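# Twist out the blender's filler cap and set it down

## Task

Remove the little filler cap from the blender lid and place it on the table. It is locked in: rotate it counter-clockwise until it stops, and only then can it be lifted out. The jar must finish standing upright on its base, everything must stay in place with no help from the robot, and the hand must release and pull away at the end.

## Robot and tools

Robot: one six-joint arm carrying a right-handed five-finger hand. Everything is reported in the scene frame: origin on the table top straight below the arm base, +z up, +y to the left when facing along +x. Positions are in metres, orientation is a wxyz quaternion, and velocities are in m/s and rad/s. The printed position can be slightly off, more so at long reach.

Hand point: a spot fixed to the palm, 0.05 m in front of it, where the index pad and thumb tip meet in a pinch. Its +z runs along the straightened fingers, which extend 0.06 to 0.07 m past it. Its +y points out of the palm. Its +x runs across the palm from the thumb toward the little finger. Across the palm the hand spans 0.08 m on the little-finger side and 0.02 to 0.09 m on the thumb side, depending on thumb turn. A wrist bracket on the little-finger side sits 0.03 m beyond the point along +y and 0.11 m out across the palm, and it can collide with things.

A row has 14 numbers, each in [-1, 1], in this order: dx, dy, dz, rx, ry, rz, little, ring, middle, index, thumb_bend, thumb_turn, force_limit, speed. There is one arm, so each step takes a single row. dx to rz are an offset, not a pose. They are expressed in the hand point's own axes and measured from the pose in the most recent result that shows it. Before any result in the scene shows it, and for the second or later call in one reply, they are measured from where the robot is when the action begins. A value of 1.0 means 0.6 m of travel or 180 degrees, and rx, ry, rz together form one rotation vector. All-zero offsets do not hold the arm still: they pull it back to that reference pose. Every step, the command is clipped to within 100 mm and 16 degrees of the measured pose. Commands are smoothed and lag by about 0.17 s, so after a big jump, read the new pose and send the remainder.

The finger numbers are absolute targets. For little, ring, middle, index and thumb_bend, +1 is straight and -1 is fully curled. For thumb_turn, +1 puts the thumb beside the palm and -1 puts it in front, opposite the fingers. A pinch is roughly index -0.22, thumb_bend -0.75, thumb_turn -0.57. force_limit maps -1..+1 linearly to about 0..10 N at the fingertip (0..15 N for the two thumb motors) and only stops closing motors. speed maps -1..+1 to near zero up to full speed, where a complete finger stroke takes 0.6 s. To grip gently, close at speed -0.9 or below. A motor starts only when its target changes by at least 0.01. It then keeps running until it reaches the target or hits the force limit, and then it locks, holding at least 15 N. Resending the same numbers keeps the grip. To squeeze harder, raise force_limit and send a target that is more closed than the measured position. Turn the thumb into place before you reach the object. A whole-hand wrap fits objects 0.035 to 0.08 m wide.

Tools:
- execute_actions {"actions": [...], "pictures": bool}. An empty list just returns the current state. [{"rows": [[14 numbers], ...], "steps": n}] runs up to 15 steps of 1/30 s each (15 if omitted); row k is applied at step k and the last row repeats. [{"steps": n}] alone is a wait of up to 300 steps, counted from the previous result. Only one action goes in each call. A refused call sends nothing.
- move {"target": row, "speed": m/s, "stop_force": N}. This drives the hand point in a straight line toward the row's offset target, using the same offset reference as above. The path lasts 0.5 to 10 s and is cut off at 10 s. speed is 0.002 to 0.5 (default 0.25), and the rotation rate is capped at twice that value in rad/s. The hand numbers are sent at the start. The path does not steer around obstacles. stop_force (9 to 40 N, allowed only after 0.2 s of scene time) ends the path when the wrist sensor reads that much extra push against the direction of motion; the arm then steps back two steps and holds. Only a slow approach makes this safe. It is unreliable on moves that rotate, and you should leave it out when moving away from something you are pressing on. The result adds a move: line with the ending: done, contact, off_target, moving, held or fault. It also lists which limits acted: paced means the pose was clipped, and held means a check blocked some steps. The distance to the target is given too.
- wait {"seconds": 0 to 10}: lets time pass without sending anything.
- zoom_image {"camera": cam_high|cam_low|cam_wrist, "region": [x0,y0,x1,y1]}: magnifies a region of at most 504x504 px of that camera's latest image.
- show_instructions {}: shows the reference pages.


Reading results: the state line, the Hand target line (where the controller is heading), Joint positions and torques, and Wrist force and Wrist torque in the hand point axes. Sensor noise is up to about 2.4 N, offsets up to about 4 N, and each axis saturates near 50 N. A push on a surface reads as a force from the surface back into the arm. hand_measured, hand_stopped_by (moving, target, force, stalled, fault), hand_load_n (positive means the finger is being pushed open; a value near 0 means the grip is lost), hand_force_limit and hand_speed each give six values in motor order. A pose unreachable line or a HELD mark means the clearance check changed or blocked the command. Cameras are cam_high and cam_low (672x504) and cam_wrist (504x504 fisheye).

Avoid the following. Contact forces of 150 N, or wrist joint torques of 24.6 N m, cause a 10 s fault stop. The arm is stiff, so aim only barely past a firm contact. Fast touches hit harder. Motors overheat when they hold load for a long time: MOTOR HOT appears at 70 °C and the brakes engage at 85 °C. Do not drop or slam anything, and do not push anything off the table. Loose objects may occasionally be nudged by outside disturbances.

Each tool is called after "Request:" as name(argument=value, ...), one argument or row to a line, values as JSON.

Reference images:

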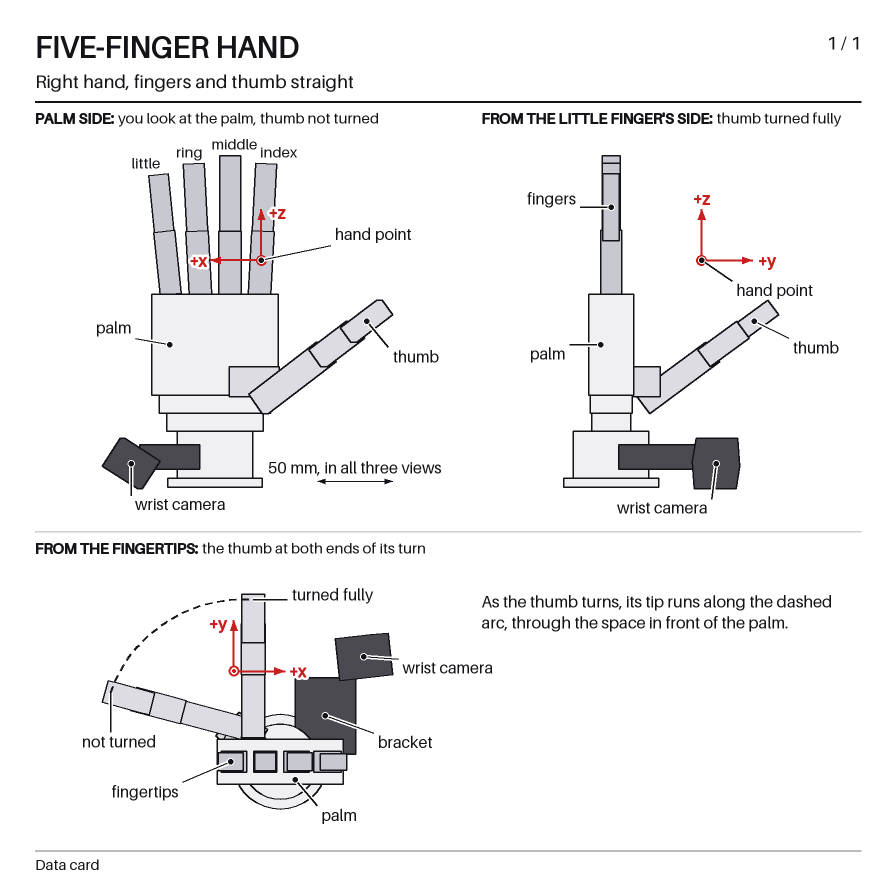

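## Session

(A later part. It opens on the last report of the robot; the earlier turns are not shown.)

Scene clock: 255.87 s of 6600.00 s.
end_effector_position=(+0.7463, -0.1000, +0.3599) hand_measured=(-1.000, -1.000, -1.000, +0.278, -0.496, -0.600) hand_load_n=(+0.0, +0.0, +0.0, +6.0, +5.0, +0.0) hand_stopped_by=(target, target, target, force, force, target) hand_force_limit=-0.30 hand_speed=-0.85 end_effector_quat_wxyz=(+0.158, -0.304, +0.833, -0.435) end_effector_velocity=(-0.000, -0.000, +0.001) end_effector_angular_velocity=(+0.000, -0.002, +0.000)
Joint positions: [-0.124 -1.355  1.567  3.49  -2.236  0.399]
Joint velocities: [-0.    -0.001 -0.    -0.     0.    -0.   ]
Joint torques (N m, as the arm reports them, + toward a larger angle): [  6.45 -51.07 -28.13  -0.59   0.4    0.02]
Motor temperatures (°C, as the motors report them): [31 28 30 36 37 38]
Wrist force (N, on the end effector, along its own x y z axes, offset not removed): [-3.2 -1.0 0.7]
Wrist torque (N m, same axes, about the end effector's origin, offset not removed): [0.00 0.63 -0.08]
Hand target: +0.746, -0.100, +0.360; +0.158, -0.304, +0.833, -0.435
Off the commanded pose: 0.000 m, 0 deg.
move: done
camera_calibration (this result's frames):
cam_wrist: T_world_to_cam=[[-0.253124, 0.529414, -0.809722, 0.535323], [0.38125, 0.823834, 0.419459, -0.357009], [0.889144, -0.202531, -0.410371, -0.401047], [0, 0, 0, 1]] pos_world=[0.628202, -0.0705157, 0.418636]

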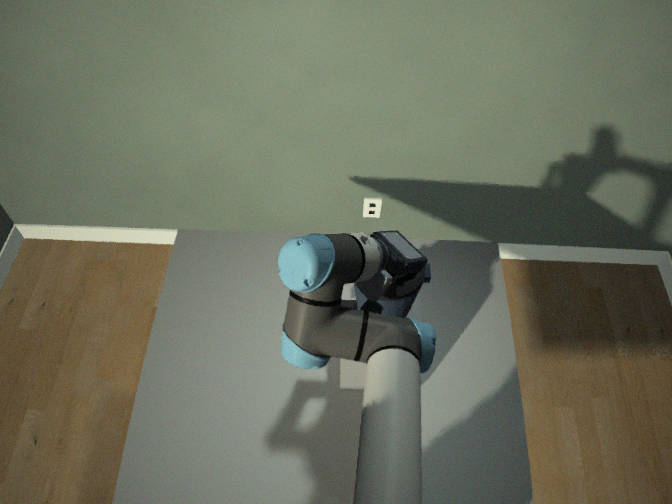

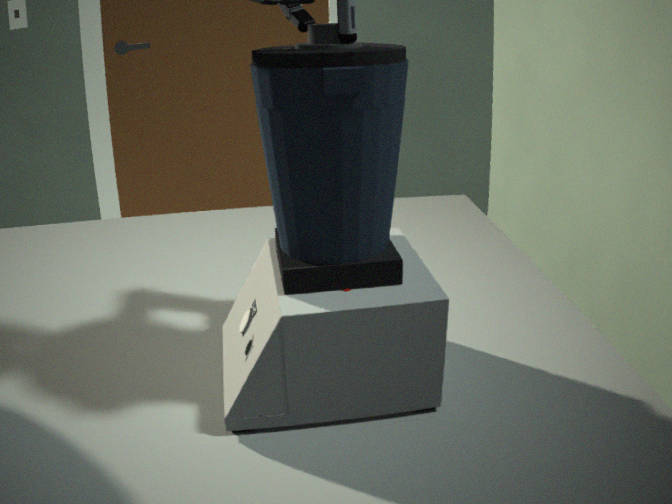

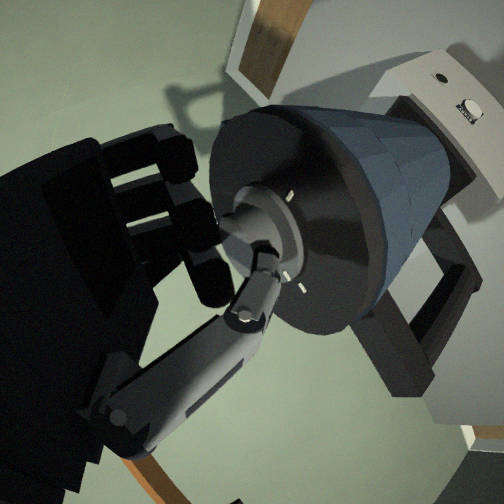

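Request:
move(
  target=[0,0,0,0,0,0,-1,-1,-1,0.45,-0.13,-0.6,-0.3,-0.7],
)

Request:
move(
  target=[0,-0.0086,0.0123,0,0,0,-1,-1,-1,0.22,-0.13,-0.6,-0.3,-0.85],
  speed=0.03,
)

Request:
zoom_image(
  camera="cam_wrist",
  region=[170, 120, 370, 320],
)

Request:
zoom_image(
  camera="cam_low",
  region=[270, 0, 400, 70],
)

Scene clock: 287.10 s of 6600.00 s.
end_effector_position=(+0.7463, -0.1000, +0.3599) hand_measured=(-1.000, -1.000, -1.000, +0.450, -0.130, -0.600) hand_load_n=(+0.0, +0.0, +0.0, +0.0, +0.0, +0.0) hand_stopped_by=(target, target, target, target, target, target) hand_force_limit=-0.30 hand_speed=-0.70 end_effector_quat_wxyz=(+0.158, -0.304, +0.833, -0.435) end_effector_velocity=(-0.000, +0.000, -0.000) end_effector_angular_velocity=(-0.000, +0.001, -0.000)
Joint positions: [-0.124 -1.355  1.567  3.49  -2.236  0.399]
Joint velocities: [ 0.  0.  0.  0. -0.  0.]
Joint torques (N m, as the arm reports them, + toward a larger angle): [ 13.75 -49.19 -29.29  -2.08  -1.4    2.13]
Motor temperatures (°C, as the motors report them): [31 28 30 36 37 38]
Wrist force (N, on the end effector, along its own x y z axes, offset not removed): [-2.0 -2.8 -0.5]
Wrist torque (N m, same axes, about the end effector's origin, offset not removed): [-0.22 0.42 -0.07]
Hand target: +0.746, -0.100, +0.360; +0.158, -0.304, +0.833, -0.435
Off the commanded pose: 0.000 m, 0 deg.
After step 90, 26.80 s passed at rest.
move: done
camera_calibration (this result's frames):
cam_wrist: T_world_to_cam=[[-0.253121, 0.529413, -0.809723, 0.535323], [0.381249, 0.823834, 0.41946, -0.35701], [0.889145, -0.202532, -0.410368, -0.401048], [0, 0, 0, 1]] pos_world=[0.628201, -0.0705156, 0.418638]

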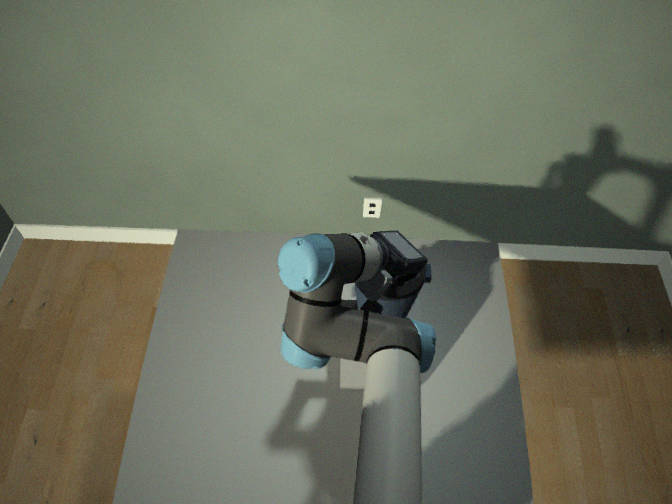

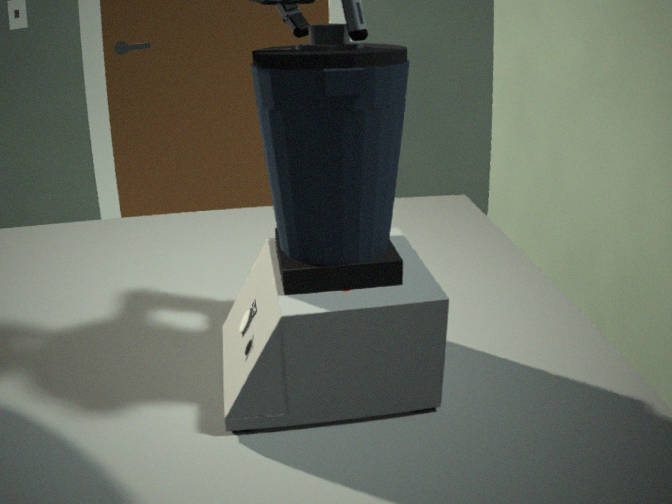

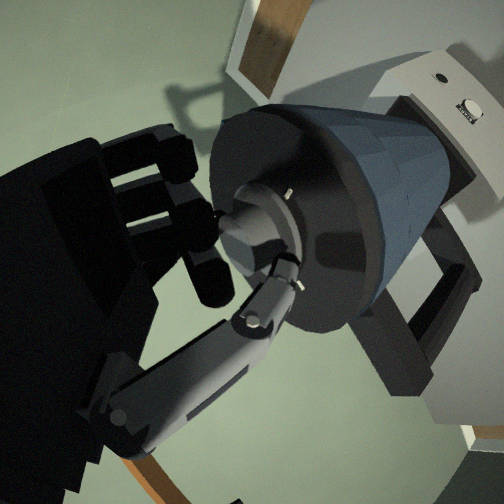

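Scene clock: 288.30 s of 6600.00 s.
end_effector_position=(+0.7521, -0.1068, +0.3599) hand_measured=(-1.000, -1.000, -1.000, +0.220, -0.130, -0.600) hand_load_n=(+0.0, +0.0, +0.0, +0.0, +0.0, +0.0) hand_stopped_by=(target, target, target, target, target, target) hand_force_limit=-0.30 hand_speed=-0.85 end_effector_quat_wxyz=(+0.158, -0.304, +0.833, -0.435) end_effector_velocity=(-0.000, +0.000, -0.001) end_effector_angular_velocity=(-0.000, +0.002, +0.000)
Joint positions: [-0.135 -1.343  1.549  3.492 -2.226  0.391]
Joint velocities: [-0.    -0.     0.001  0.001 -0.    -0.   ]
Joint torques (N m, as the arm reports them, + toward a larger angle): [ -3.62 -23.79 -29.63   0.09   2.19  -2.22]
Motor temperatures (°C, as the motors report them): [31 28 30 36 37 38]
Wrist force (N, on the end effector, along its own x y z axes, offset not removed): [-2.5 -3.5 -0.9]
Wrist torque (N m, same axes, about the end effector's origin, offset not removed): [-0.32 0.44 -0.20]
Hand target: +0.752, -0.107, +0.360; +0.158, -0.304, +0.833, -0.435
Off the commanded pose: 0.000 m, 0 deg.
move: done
camera_calibration (this result's frames):
cam_wrist: T_world_to_cam=[[-0.253123, 0.529427, -0.809714, 0.540442], [0.381254, 0.823826, 0.419471, -0.35357], [0.889142, -0.202529, -0.410375, -0.407593], [0, 0, 0, 1]] pos_world=[0.634006, -0.0773933, 0.41865]

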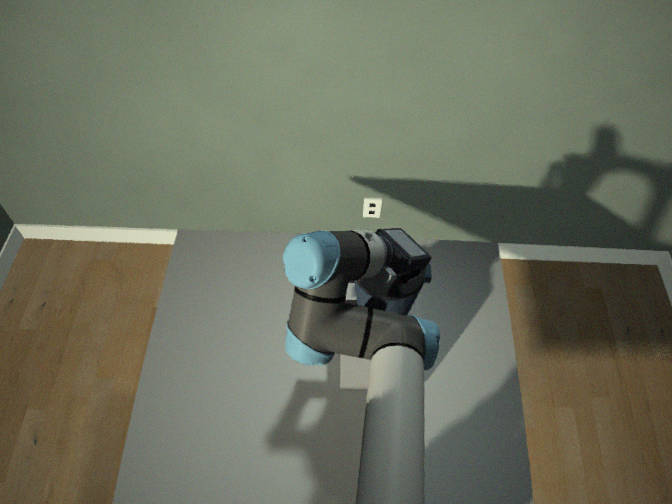

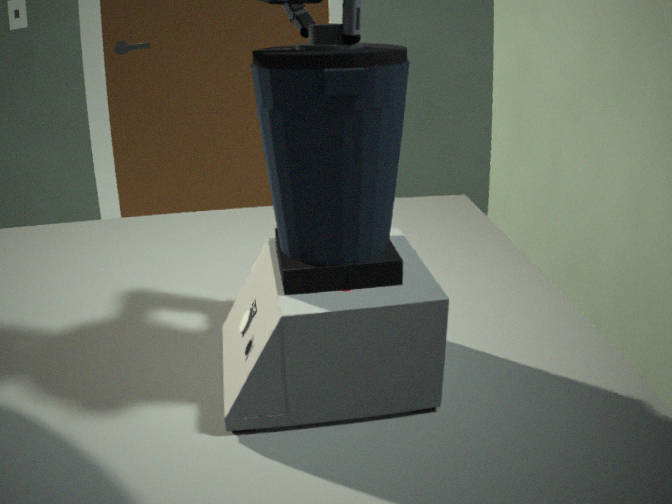

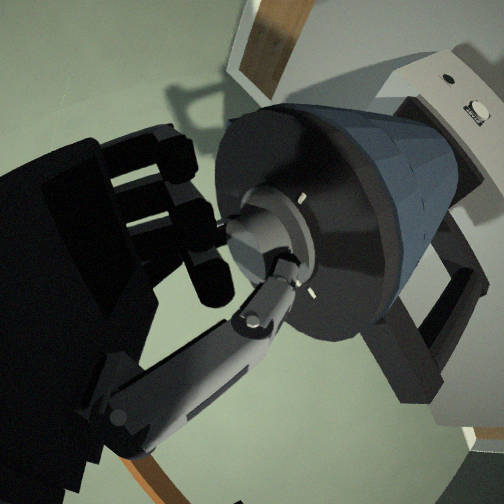

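Region (170, 120, 370, 320) of cam_wrist's 504x504 image, scaled by 2.520, with more detail than that image has.

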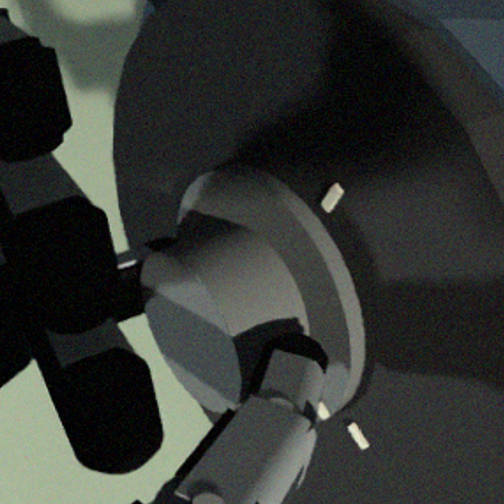

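Region (270, 0, 400, 70) of cam_low's 672x504 image, scaled by 3.877, with more detail than that image has; it fills the top 271 rows of this view, and the rest is white.

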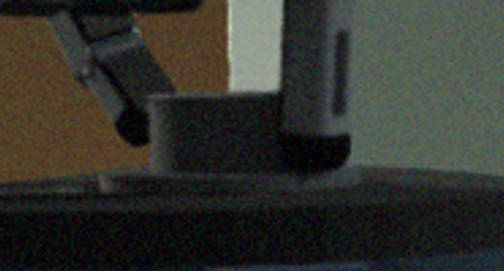

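Request:
move(
  target=[0,0,0,0,0,0,-1,-1,-1,-0.2,-0.13,-0.6,0.8,-0.9],
)

Request:
zoom_image(
  camera="cam_wrist",
  region=[170, 120, 370, 320],
)

Request:
zoom_image(
  camera="cam_low",
  region=[270, 0, 400, 70],
)

Scene clock: 304.33 s of 6600.00 s.
end_effector_position=(+0.7521, -0.1068, +0.3600) hand_measured=(-1.000, -1.000, -1.000, +0.146, -0.128, -0.600) hand_load_n=(+0.0, +0.0, +0.0, +8.5, +2.0, -0.5) hand_stopped_by=(target, target, target, force, target, target) hand_force_limit=0.80 hand_speed=-0.90 end_effector_quat_wxyz=(+0.158, -0.304, +0.833, -0.435) end_effector_velocity=(-0.000, -0.000, +0.002) end_effector_angular_velocity=(-0.001, -0.004, -0.000)
Joint positions: [-0.135 -1.343  1.549  3.492 -2.226  0.391]
Joint velocities: [-0.    -0.002 -0.    -0.001 -0.    -0.   ]
Joint torques (N m, as the arm reports them, + toward a larger angle): [  0.3  -25.6  -22.85  -0.15   2.15  -2.26]
Motor temperatures (°C, as the motors report them): [31 28 30 36 37 38]
Wrist force (N, on the end effector, along its own x y z axes, offset not removed): [-3.7 -10.8 0.8]
Wrist torque (N m, same axes, about the end effector's origin, offset not removed): [-0.18 0.55 -0.18]
Hand target: +0.752, -0.107, +0.360; +0.158, -0.304, +0.833, -0.435
Off the commanded pose: 0.000 m, 0 deg.
After step 90, 12.33 s passed at rest.
move: done
camera_calibration (this result's frames):
cam_wrist: T_world_to_cam=[[-0.253058, 0.529424, -0.809736, 0.540446], [0.381246, 0.823822, 0.419487, -0.353577], [0.889164, -0.202554, -0.410316, -0.407636], [0, 0, 0, 1]] pos_world=[0.634019, -0.0774092, 0.41868]

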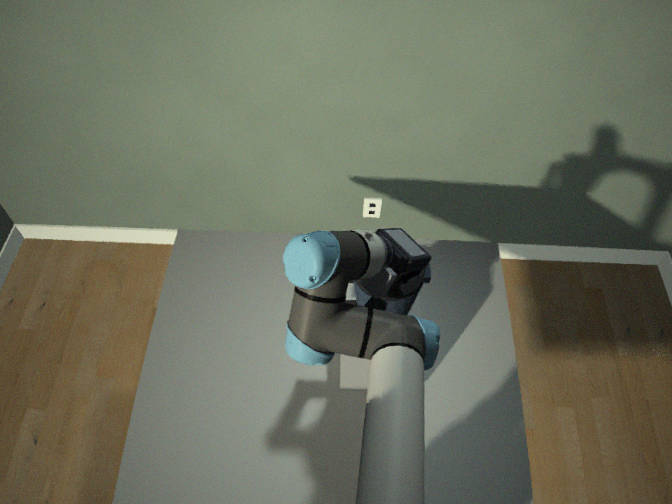

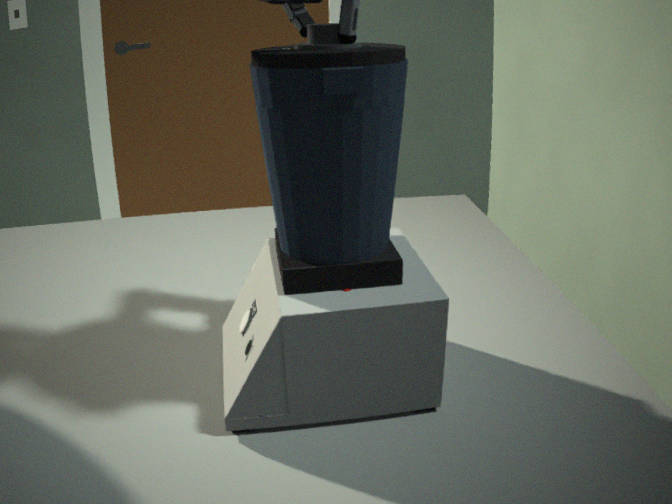

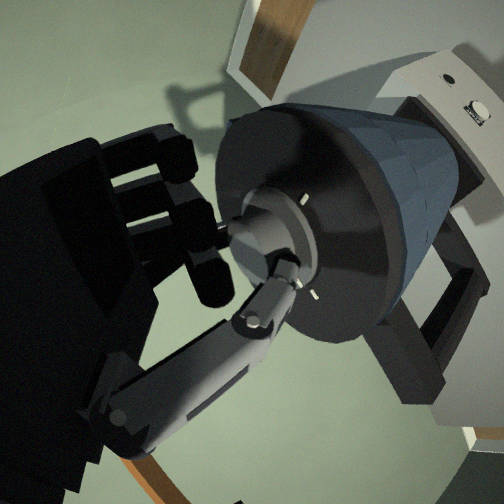

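Region (170, 120, 370, 320) of cam_wrist's 504x504 image, scaled by 2.520, with more detail than that image has.

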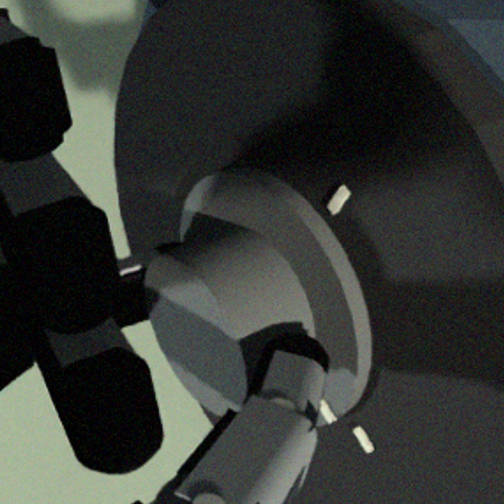

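Region (270, 0, 400, 70) of cam_low's 672x504 image, scaled by 3.877, with more detail than that image has; it fills the top 271 rows of this view, and the rest is white.

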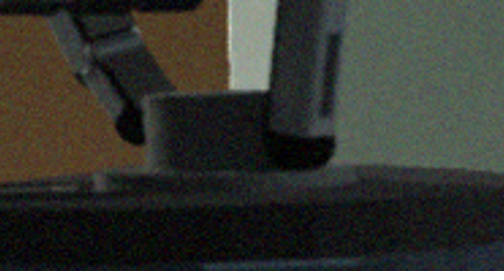

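Request:
move(
  target=[0,-0.0015,-0.001,0.035,0,0,-1,-1,-1,0.2,-0.10,-0.6,0.8,-0.8],
  speed=0.05,
)

Request:
move(
  target=[0,0,0,0,0,0,-1,-1,-1,-0.2,-0.5,-0.6,0.5,-0.92],
)

Request:
zoom_image(
  camera="cam_low",
  region=[270, 0, 400, 70],
)

Scene clock: 315.53 s of 6600.00 s.
end_effector_position=(+0.7522, -0.1069, +0.3610) hand_measured=(-1.000, -1.000, -1.000, +0.200, -0.100, -0.600) hand_load_n=(+0.0, +0.0, +0.0, +0.0, +0.0, +0.0) hand_stopped_by=(target, target, target, target, target, target) hand_force_limit=0.80 hand_speed=-0.80 end_effector_quat_wxyz=(+0.174, -0.295, +0.808, -0.479) end_effector_velocity=(+0.000, -0.000, -0.000) end_effector_angular_velocity=(-0.010, -0.009, +0.000)
Joint positions: [-0.113 -1.323  1.595  3.302 -2.283  0.322]
Joint velocities: [ 0.002  0.004  0.005 -0.027 -0.006 -0.01 ]
Joint torques (N m, as the arm reports them, + toward a larger angle): [ 14.93 -24.68  -9.18  -4.26  -2.86  -2.2 ]
Motor temperatures (°C, as the motors report them): [31 28 30 36 37 38]
Wrist force (N, on the end effector, along its own x y z axes, offset not removed): [-2.1 -1.8 0.0]
Wrist torque (N m, same axes, about the end effector's origin, offset not removed): [-0.12 0.41 -0.07]
Hand target: +0.752, -0.107, +0.361; +0.175, -0.295, +0.808, -0.480
Off the commanded pose: 0.000 m, 0 deg.
After step 90, 6.83 s passed at rest.
move: done
camera_calibration (this result's frames):
cam_wrist: T_world_to_cam=[[-0.194385, 0.459871, -0.866449, 0.510232], [0.35342, 0.856808, 0.375465, -0.313676], [0.915046, -0.233236, -0.329078, -0.459298], [0, 0, 0, 1]] pos_world=[0.630319, -0.0730058, 0.408719]

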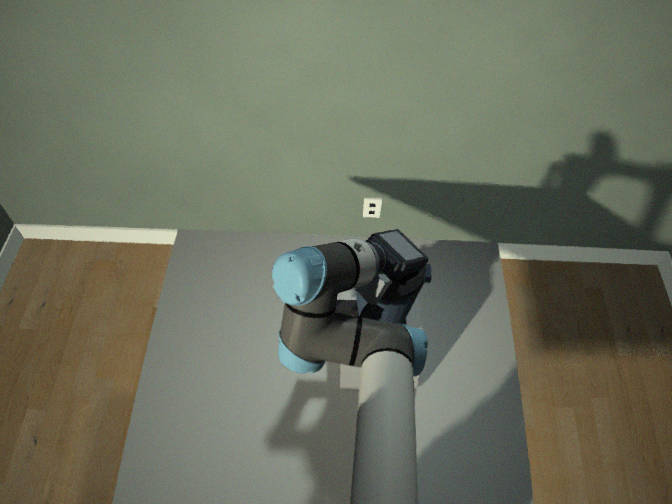

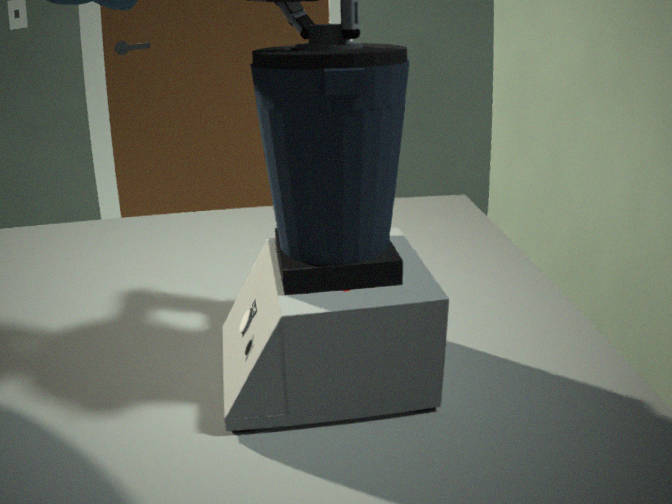

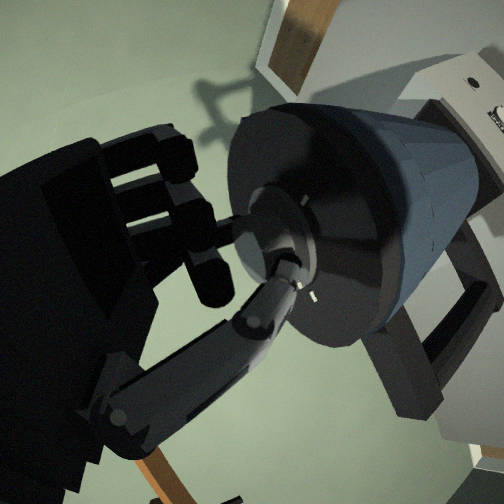

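Scene clock: 317.17 s of 6600.00 s.
end_effector_position=(+0.7522, -0.1069, +0.3610) hand_measured=(-1.000, -1.000, -1.000, +0.142, -0.192, -0.600) hand_load_n=(+0.0, +0.0, +0.0, +11.0, +10.5, -0.5) hand_stopped_by=(target, target, target, force, force, target) hand_force_limit=0.50 hand_speed=-0.92 end_effector_quat_wxyz=(+0.174, -0.295, +0.808, -0.479) end_effector_velocity=(+0.000, +0.000, -0.001) end_effector_angular_velocity=(+0.000, +0.002, +0.001)
Joint positions: [-0.113 -1.323  1.595  3.302 -2.283  0.322]
Joint velocities: [-0.     0.001 -0.001  0.001  0.    -0.   ]
Joint torques (N m, as the arm reports them, + toward a larger angle): [ -2.72 -53.97 -29.52  -0.76   2.24   1.96]
Motor temperatures (°C, as the motors report them): [31 28 30 36 37 38]
Wrist force (N, on the end effector, along its own x y z axes, offset not removed): [-3.6 -2.5 3.0]
Wrist torque (N m, same axes, about the end effector's origin, offset not removed): [-0.20 0.57 -0.17]
Hand target: +0.752, -0.107, +0.361; +0.174, -0.295, +0.808, -0.479
Off the commanded pose: 0.000 m, 0 deg.
move: done
camera_calibration (this result's frames):
cam_wrist: T_world_to_cam=[[-0.194414, 0.459876, -0.866439, 0.510243], [0.353426, 0.856807, 0.375461, -0.313676], [0.915037, -0.233228, -0.329108, -0.45928], [0, 0, 0, 1]] pos_world=[0.630318, -0.0730052, 0.408715]

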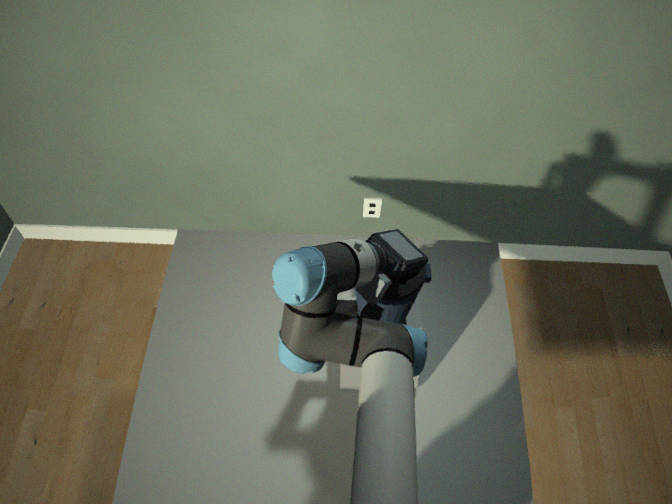

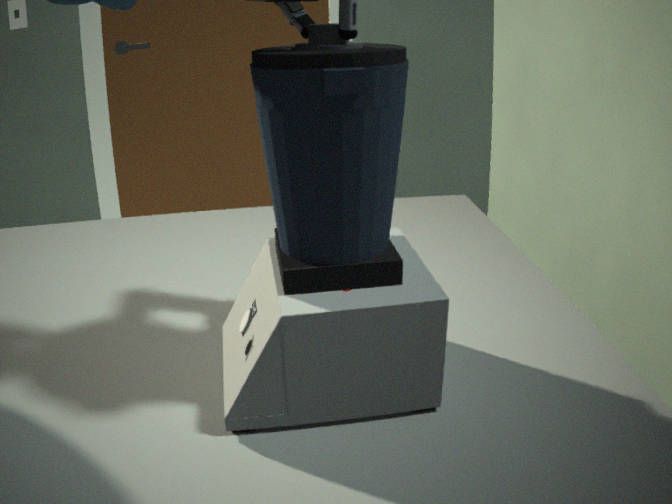

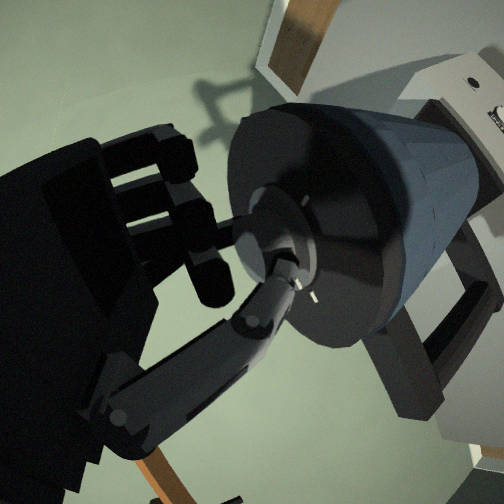

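Region (270, 0, 400, 70) of cam_low's 672x504 image, scaled by 3.877, with more detail than that image has; it fills the top 271 rows of this view, and the rest is white.

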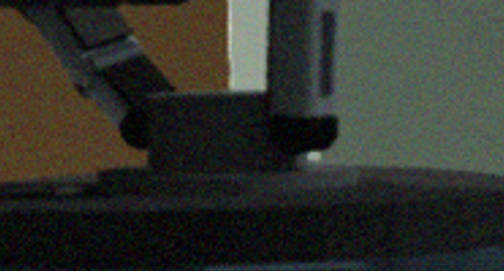

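Request:
move(
  target=[-0.0035,0.001,0.0015,0,-0.146,-0.08,-1,-1,-1,-0.2,-0.5,-0.6,0.5,-0.92],
  speed=0.15,
)

Request:
zoom_image(
  camera="cam_wrist",
  region=[170, 120, 370, 320],
)

Scene clock: 340.50 s of 6600.00 s.
end_effector_position=(+0.7541, -0.1059, +0.3600) hand_measured=(-1.000, -1.000, -1.000, +0.142, -0.192, -0.600) hand_load_n=(+0.0, +0.0, +0.0, +11.0, +6.0, +1.5) hand_stopped_by=(target, target, target, force, force, target) hand_force_limit=0.50 hand_speed=-0.92 end_effector_quat_wxyz=(+0.292, -0.494, +0.705, -0.418) end_effector_velocity=(+0.000, -0.000, +0.001) end_effector_angular_velocity=(-0.000, -0.002, +0.013)
Joint positions: [-0.303 -1.414  1.706  3.183 -1.654 -0.04 ]
Joint velocities: [-0.006 -0.002  0.001 -0.001  0.017 -0.008]
Joint torques (N m, as the arm reports them, + toward a larger angle): [ -3.56 -40.2   -4.38   2.21   3.49  -2.53]
Motor temperatures (°C, as the motors report them): [31 28 30 36 37 38]
Wrist force (N, on the end effector, along its own x y z axes, offset not removed): [1.6 -8.0 -6.4]
Wrist torque (N m, same axes, about the end effector's origin, offset not removed): [0.01 0.55 0.00]
Hand target: +0.754, -0.106, +0.360; +0.292, -0.494, +0.704, -0.418
Off the commanded pose: 0.000 m, 0 deg.
After step 90, 18.17 s passed at rest.
move: done
camera_calibration (this result's frames):
cam_wrist: T_world_to_cam=[[-0.39839, 0.302143, -0.866022, 0.646268], [-0.120191, 0.918848, 0.375863, 0.0487842], [0.909307, 0.253828, -0.329745, -0.405088], [0, 0, 0, 1]] pos_world=[0.63168, -0.137268, 0.407771]

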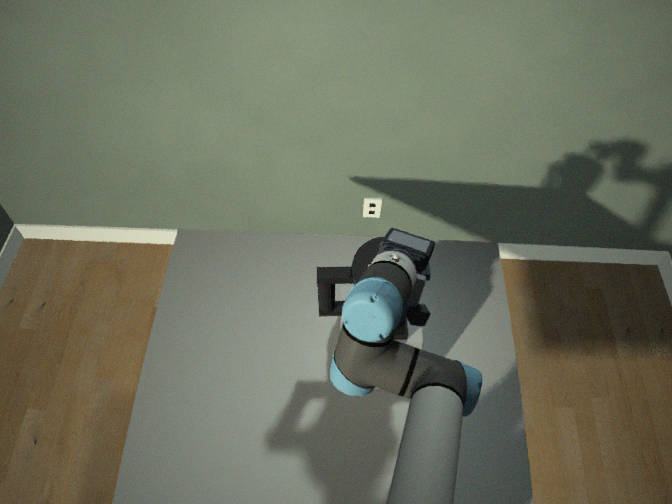

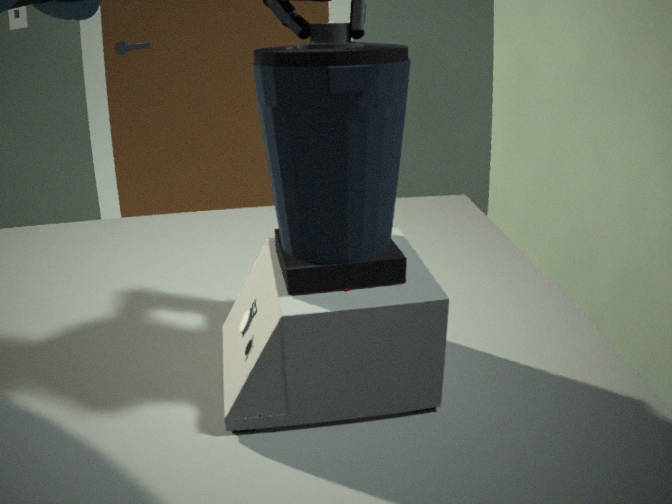

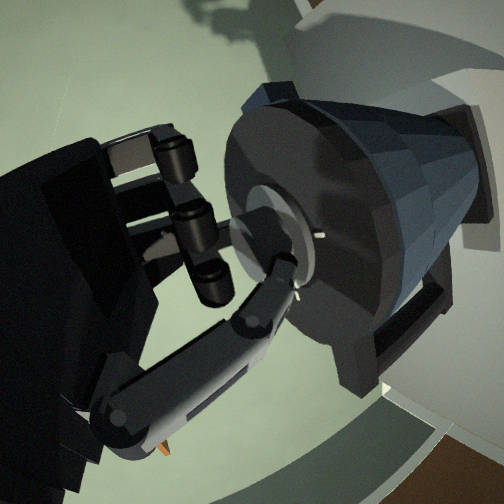

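Region (170, 120, 370, 320) of cam_wrist's 504x504 image, scaled by 2.520, with more detail than that image has.

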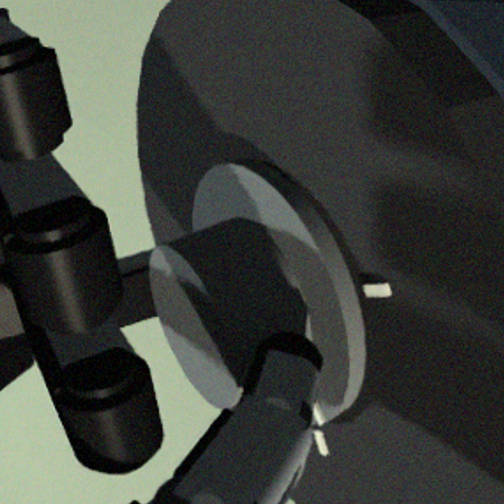

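Request:
move(
  target=[0,-0.001,0.0003,0,-0.146,-0.08,-1,-1,-1,-0.2,-0.5,-0.6,0.5,-0.92],
  speed=0.15,
)

Request:
zoom_image(
  camera="cam_wrist",
  region=[170, 120, 370, 320],
)

Scene clock: 353.00 s of 6600.00 s.
end_effector_position=(+0.7546, -0.1060, +0.3604) hand_measured=(-1.000, -1.000, -1.000, +0.142, -0.192, -0.600) hand_load_n=(+0.0, +0.0, +0.0, +10.0, +6.5, +2.0) hand_stopped_by=(target, target, target, force, force, target) hand_force_limit=0.50 hand_speed=-0.92 end_effector_quat_wxyz=(-0.390, +0.659, -0.554, +0.328) end_effector_velocity=(-0.000, +0.000, +0.001) end_effector_angular_velocity=(-0.000, +0.001, +0.014)
Joint positions: [-0.488 -1.407  1.651  3.347 -1.037 -0.392]
Joint velocities: [-0.003  0.    -0.005  0.012  0.014 -0.012]
Joint torques (N m, as the arm reports them, + toward a larger angle): [ -2.91 -19.49 -26.29   1.06   3.99  -2.39]
Motor temperatures (°C, as the motors report them): [31 28 30 36 37 38]
Wrist force (N, on the end effector, along its own x y z axes, offset not removed): [1.8 -6.5 -5.2]
Wrist torque (N m, same axes, about the end effector's origin, offset not removed): [-0.45 0.34 0.10]
Hand target: +0.755, -0.106, +0.360; -0.390, +0.659, -0.553, +0.328
Off the commanded pose: 0.000 m, 0 deg.
After step 90, 7.37 s passed at rest.
move: done
camera_calibration (this result's frames):
cam_wrist: T_world_to_cam=[[-0.496471, 0.0636239, -0.865718, 0.695496], [-0.561872, 0.73665, 0.37636, 0.362595], [0.661677, 0.673275, -0.329977, -0.173927], [0, 0, 0, 1]] pos_world=[0.664109, -0.194255, 0.408246]

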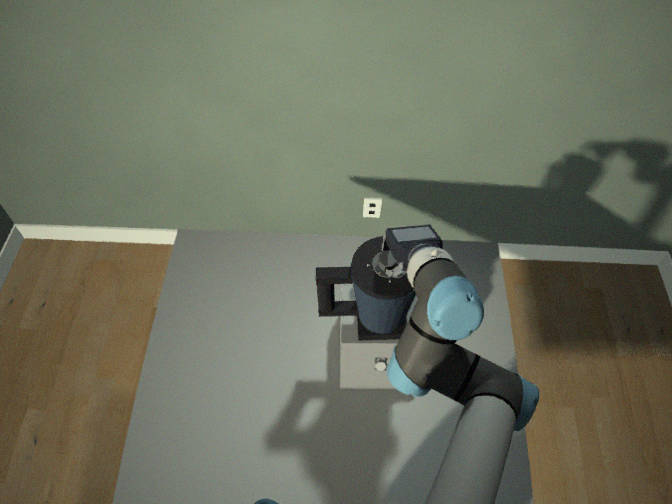

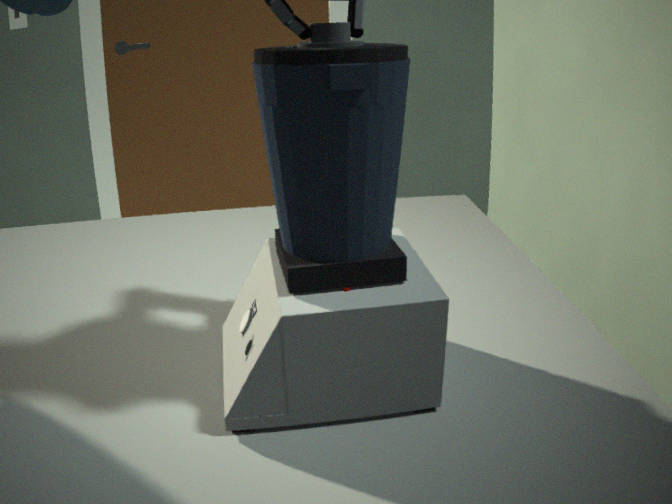

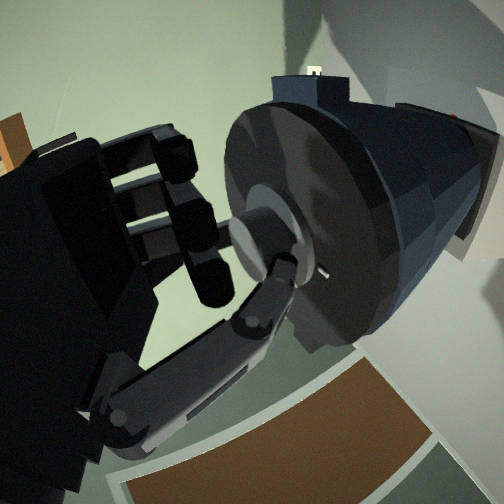

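Region (170, 120, 370, 320) of cam_wrist's 504x504 image, scaled by 2.520, with more detail than that image has.

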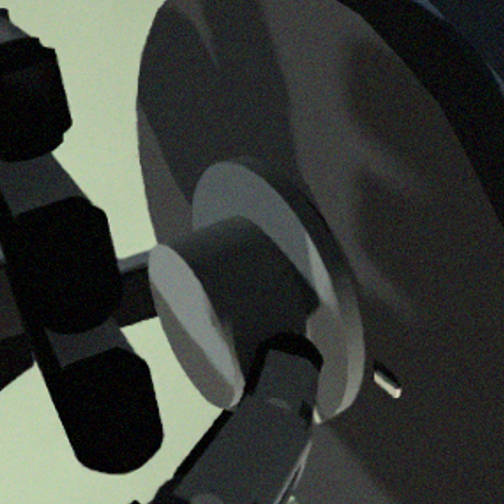

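Request:
zoom_image(
  camera="cam_high",
  region=[340, 220, 440, 300],
)

Region (340, 220, 440, 300) of cam_high's 672x504 image, scaled by 5.040, with more detail than that image has; it fills the top 403 rows of this view, and the rest is white.

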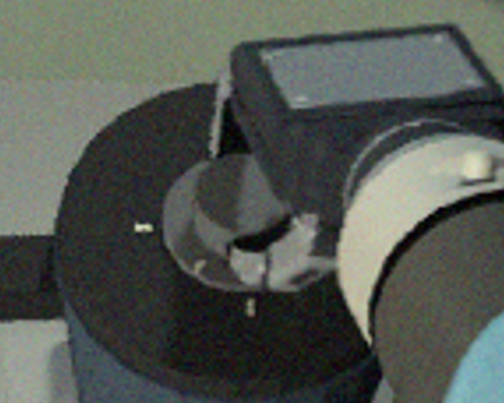

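Request:
move(
  target=[0.002,0,0.0005,0,-0.122,-0.067,-1,-1,-1,-0.2,-0.55,-0.6,0.7,-0.92],
  speed=0.12,
)

Request:
zoom_image(
  camera="cam_high",
  region=[340, 220, 440, 300],
)

Scene clock: 372.43 s of 6600.00 s.
end_effector_position=(+0.7551, -0.1071, +0.3603) hand_measured=(-1.000, -1.000, -1.000, +0.142, -0.238, -0.600) hand_load_n=(+0.0, +0.0, +0.0, +15.0, +10.0, +2.0) hand_stopped_by=(target, target, target, force, force, target) hand_force_limit=0.70 hand_speed=-0.92 end_effector_quat_wxyz=(-0.451, +0.763, -0.398, +0.236) end_effector_velocity=(+0.000, -0.000, -0.001) end_effector_angular_velocity=(-0.002, +0.002, +0.013)
Joint positions: [-0.566 -1.342  1.484  3.788 -0.66  -0.867]
Joint velocities: [-0.001  0.004 -0.009  0.023  0.006 -0.021]
Joint torques (N m, as the arm reports them, + toward a larger angle): [ -3.52 -22.21 -24.9    1.38   3.18  -2.49]
Motor temperatures (°C, as the motors report them): [31 28 30 36 37 38]
Wrist force (N, on the end effector, along its own x y z axes, offset not removed): [0.0 -10.1 -6.7]
Wrist torque (N m, same axes, about the end effector's origin, offset not removed): [-0.36 0.78 -0.14]
Hand target: +0.755, -0.107, +0.360; -0.451, +0.763, -0.398, +0.236
Off the commanded pose: 0.000 m, 0 deg.
After step 90, 14.23 s passed at rest.
move: done
camera_calibration (this result's frames):
cam_wrist: T_world_to_cam=[[-0.476983, -0.152376, -0.865603, 0.657813], [-0.820427, 0.430448, 0.376315, 0.526113], [0.315256, 0.88966, -0.33033, 0.111322], [0, 0, 0, 1]] pos_world=[0.710309, -0.225268, 0.408194]

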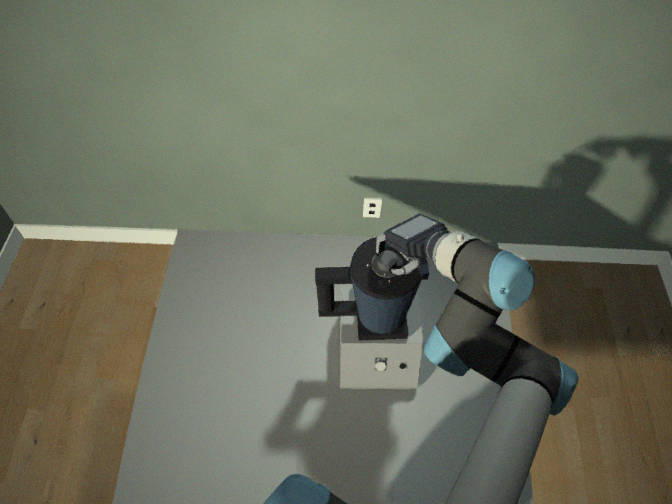

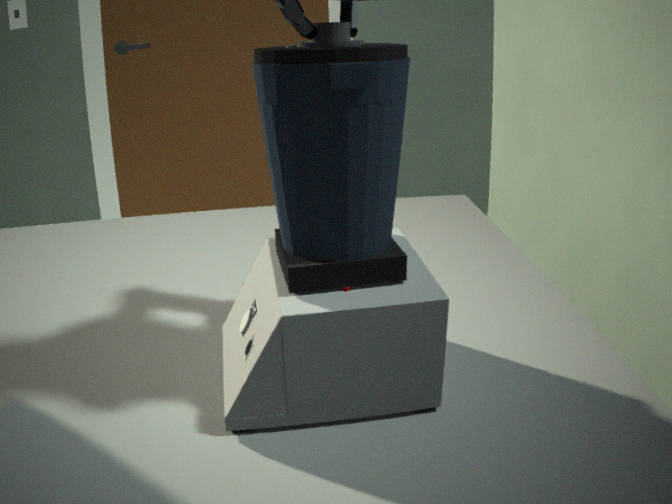

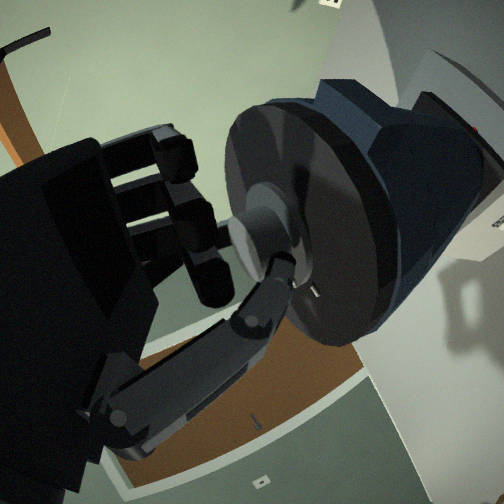

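Region (340, 220, 440, 300) of cam_high's 672x504 image, scaled by 5.040, with more detail than that image has; it fills the top 403 rows of this view, and the rest is white.

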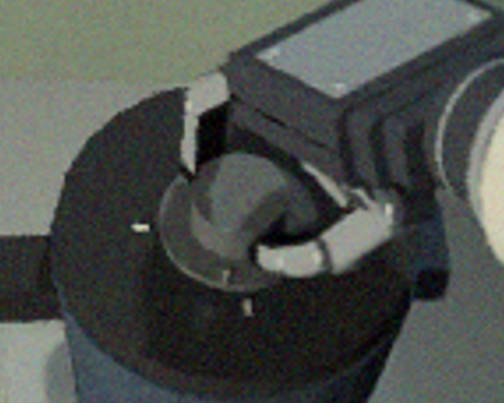

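Request:
move(
  target=[-0.001,0,0.0005,0,-0.122,-0.067,-1,-1,-1,-0.2,-0.55,-0.6,0.7,-0.92],
  speed=0.1,
)

Request:
zoom_image(
  camera="cam_high",
  region=[340, 220, 440, 300],
)

Scene clock: 382.03 s of 6600.00 s.
end_effector_position=(+0.7547, -0.1063, +0.3603) hand_measured=(-1.000, -1.000, -1.000, +0.142, -0.238, -0.600) hand_load_n=(+0.0, +0.0, +0.0, +13.0, +8.5, +5.0) hand_stopped_by=(target, target, target, force, force, target) hand_force_limit=0.70 hand_speed=-0.92 end_effector_quat_wxyz=(-0.491, +0.831, -0.223, +0.133) end_effector_velocity=(-0.000, -0.000, +0.001) end_effector_angular_velocity=(-0.002, +0.001, +0.015)
Joint positions: [-0.569 -1.219  1.137  4.669 -0.532 -1.633]
Joint velocities: [ 0.001  0.007 -0.021  0.037 -0.003 -0.028]
Joint torques (N m, as the arm reports them, + toward a larger angle): [ 14.41 -24.87 -24.34   1.08  -2.93  -2.45]
Motor temperatures (°C, as the motors report them): [31 28 30 36 37 38]
Wrist force (N, on the end effector, along its own x y z axes, offset not removed): [-0.9 -9.4 -7.4]
Wrist torque (N m, same axes, about the end effector's origin, offset not removed): [-0.20 0.75 -0.04]
Hand target: +0.755, -0.106, +0.360; -0.491, +0.832, -0.223, +0.132
Off the commanded pose: 0.000 m, 0 deg.
After step 90, 4.03 s passed at rest.
move: done
camera_calibration (this result's frames):
cam_wrist: T_world_to_cam=[[-0.368029, -0.340325, -0.865294, 0.555386], [-0.925413, 0.0436273, 0.37644, 0.563611], [-0.0903615, 0.939295, -0.330998, 0.422346], [0, 0, 0, 1]] pos_world=[0.764135, -0.232285, 0.408202]

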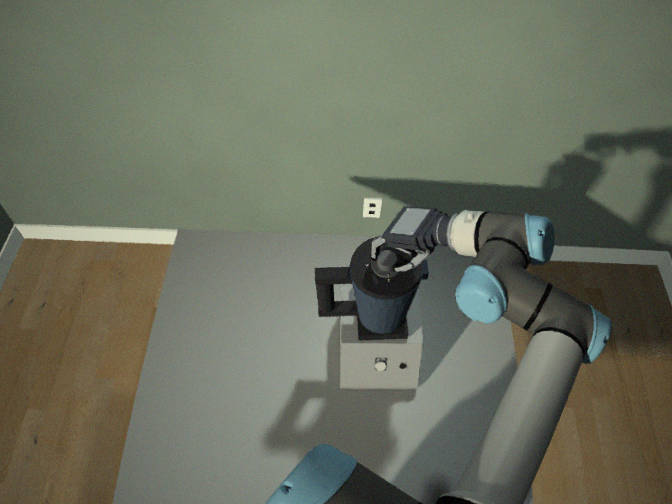

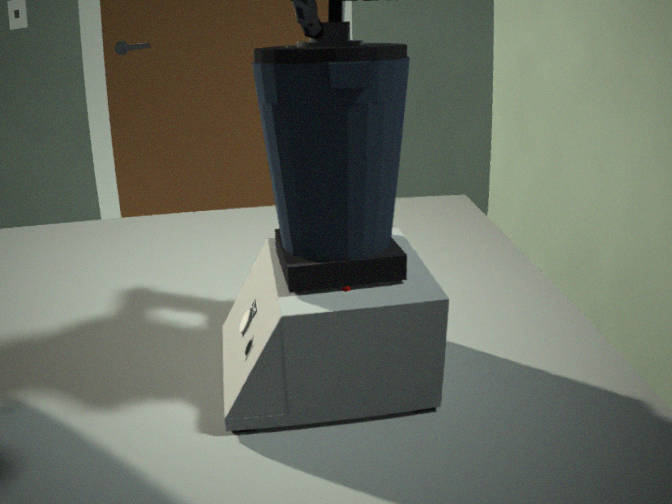

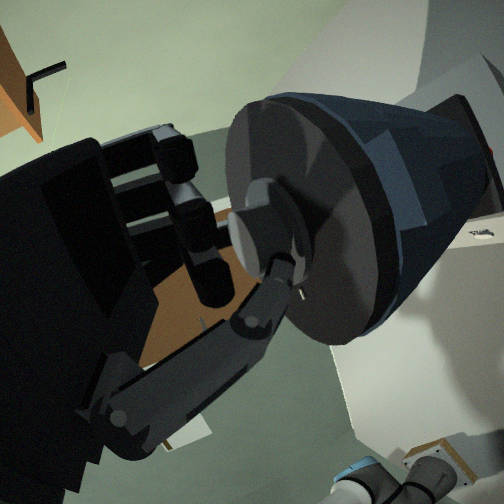

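Region (340, 220, 440, 300) of cam_high's 672x504 image, scaled by 5.040, with more detail than that image has; it fills the top 403 rows of this view, and the rest is white.

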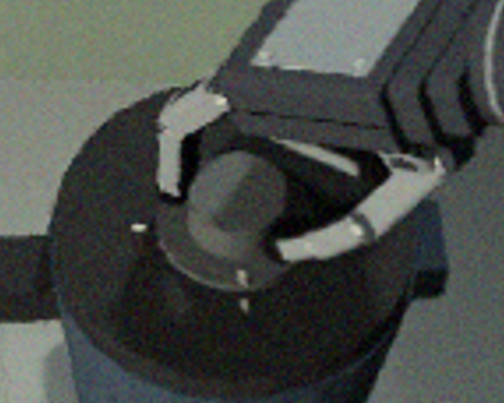

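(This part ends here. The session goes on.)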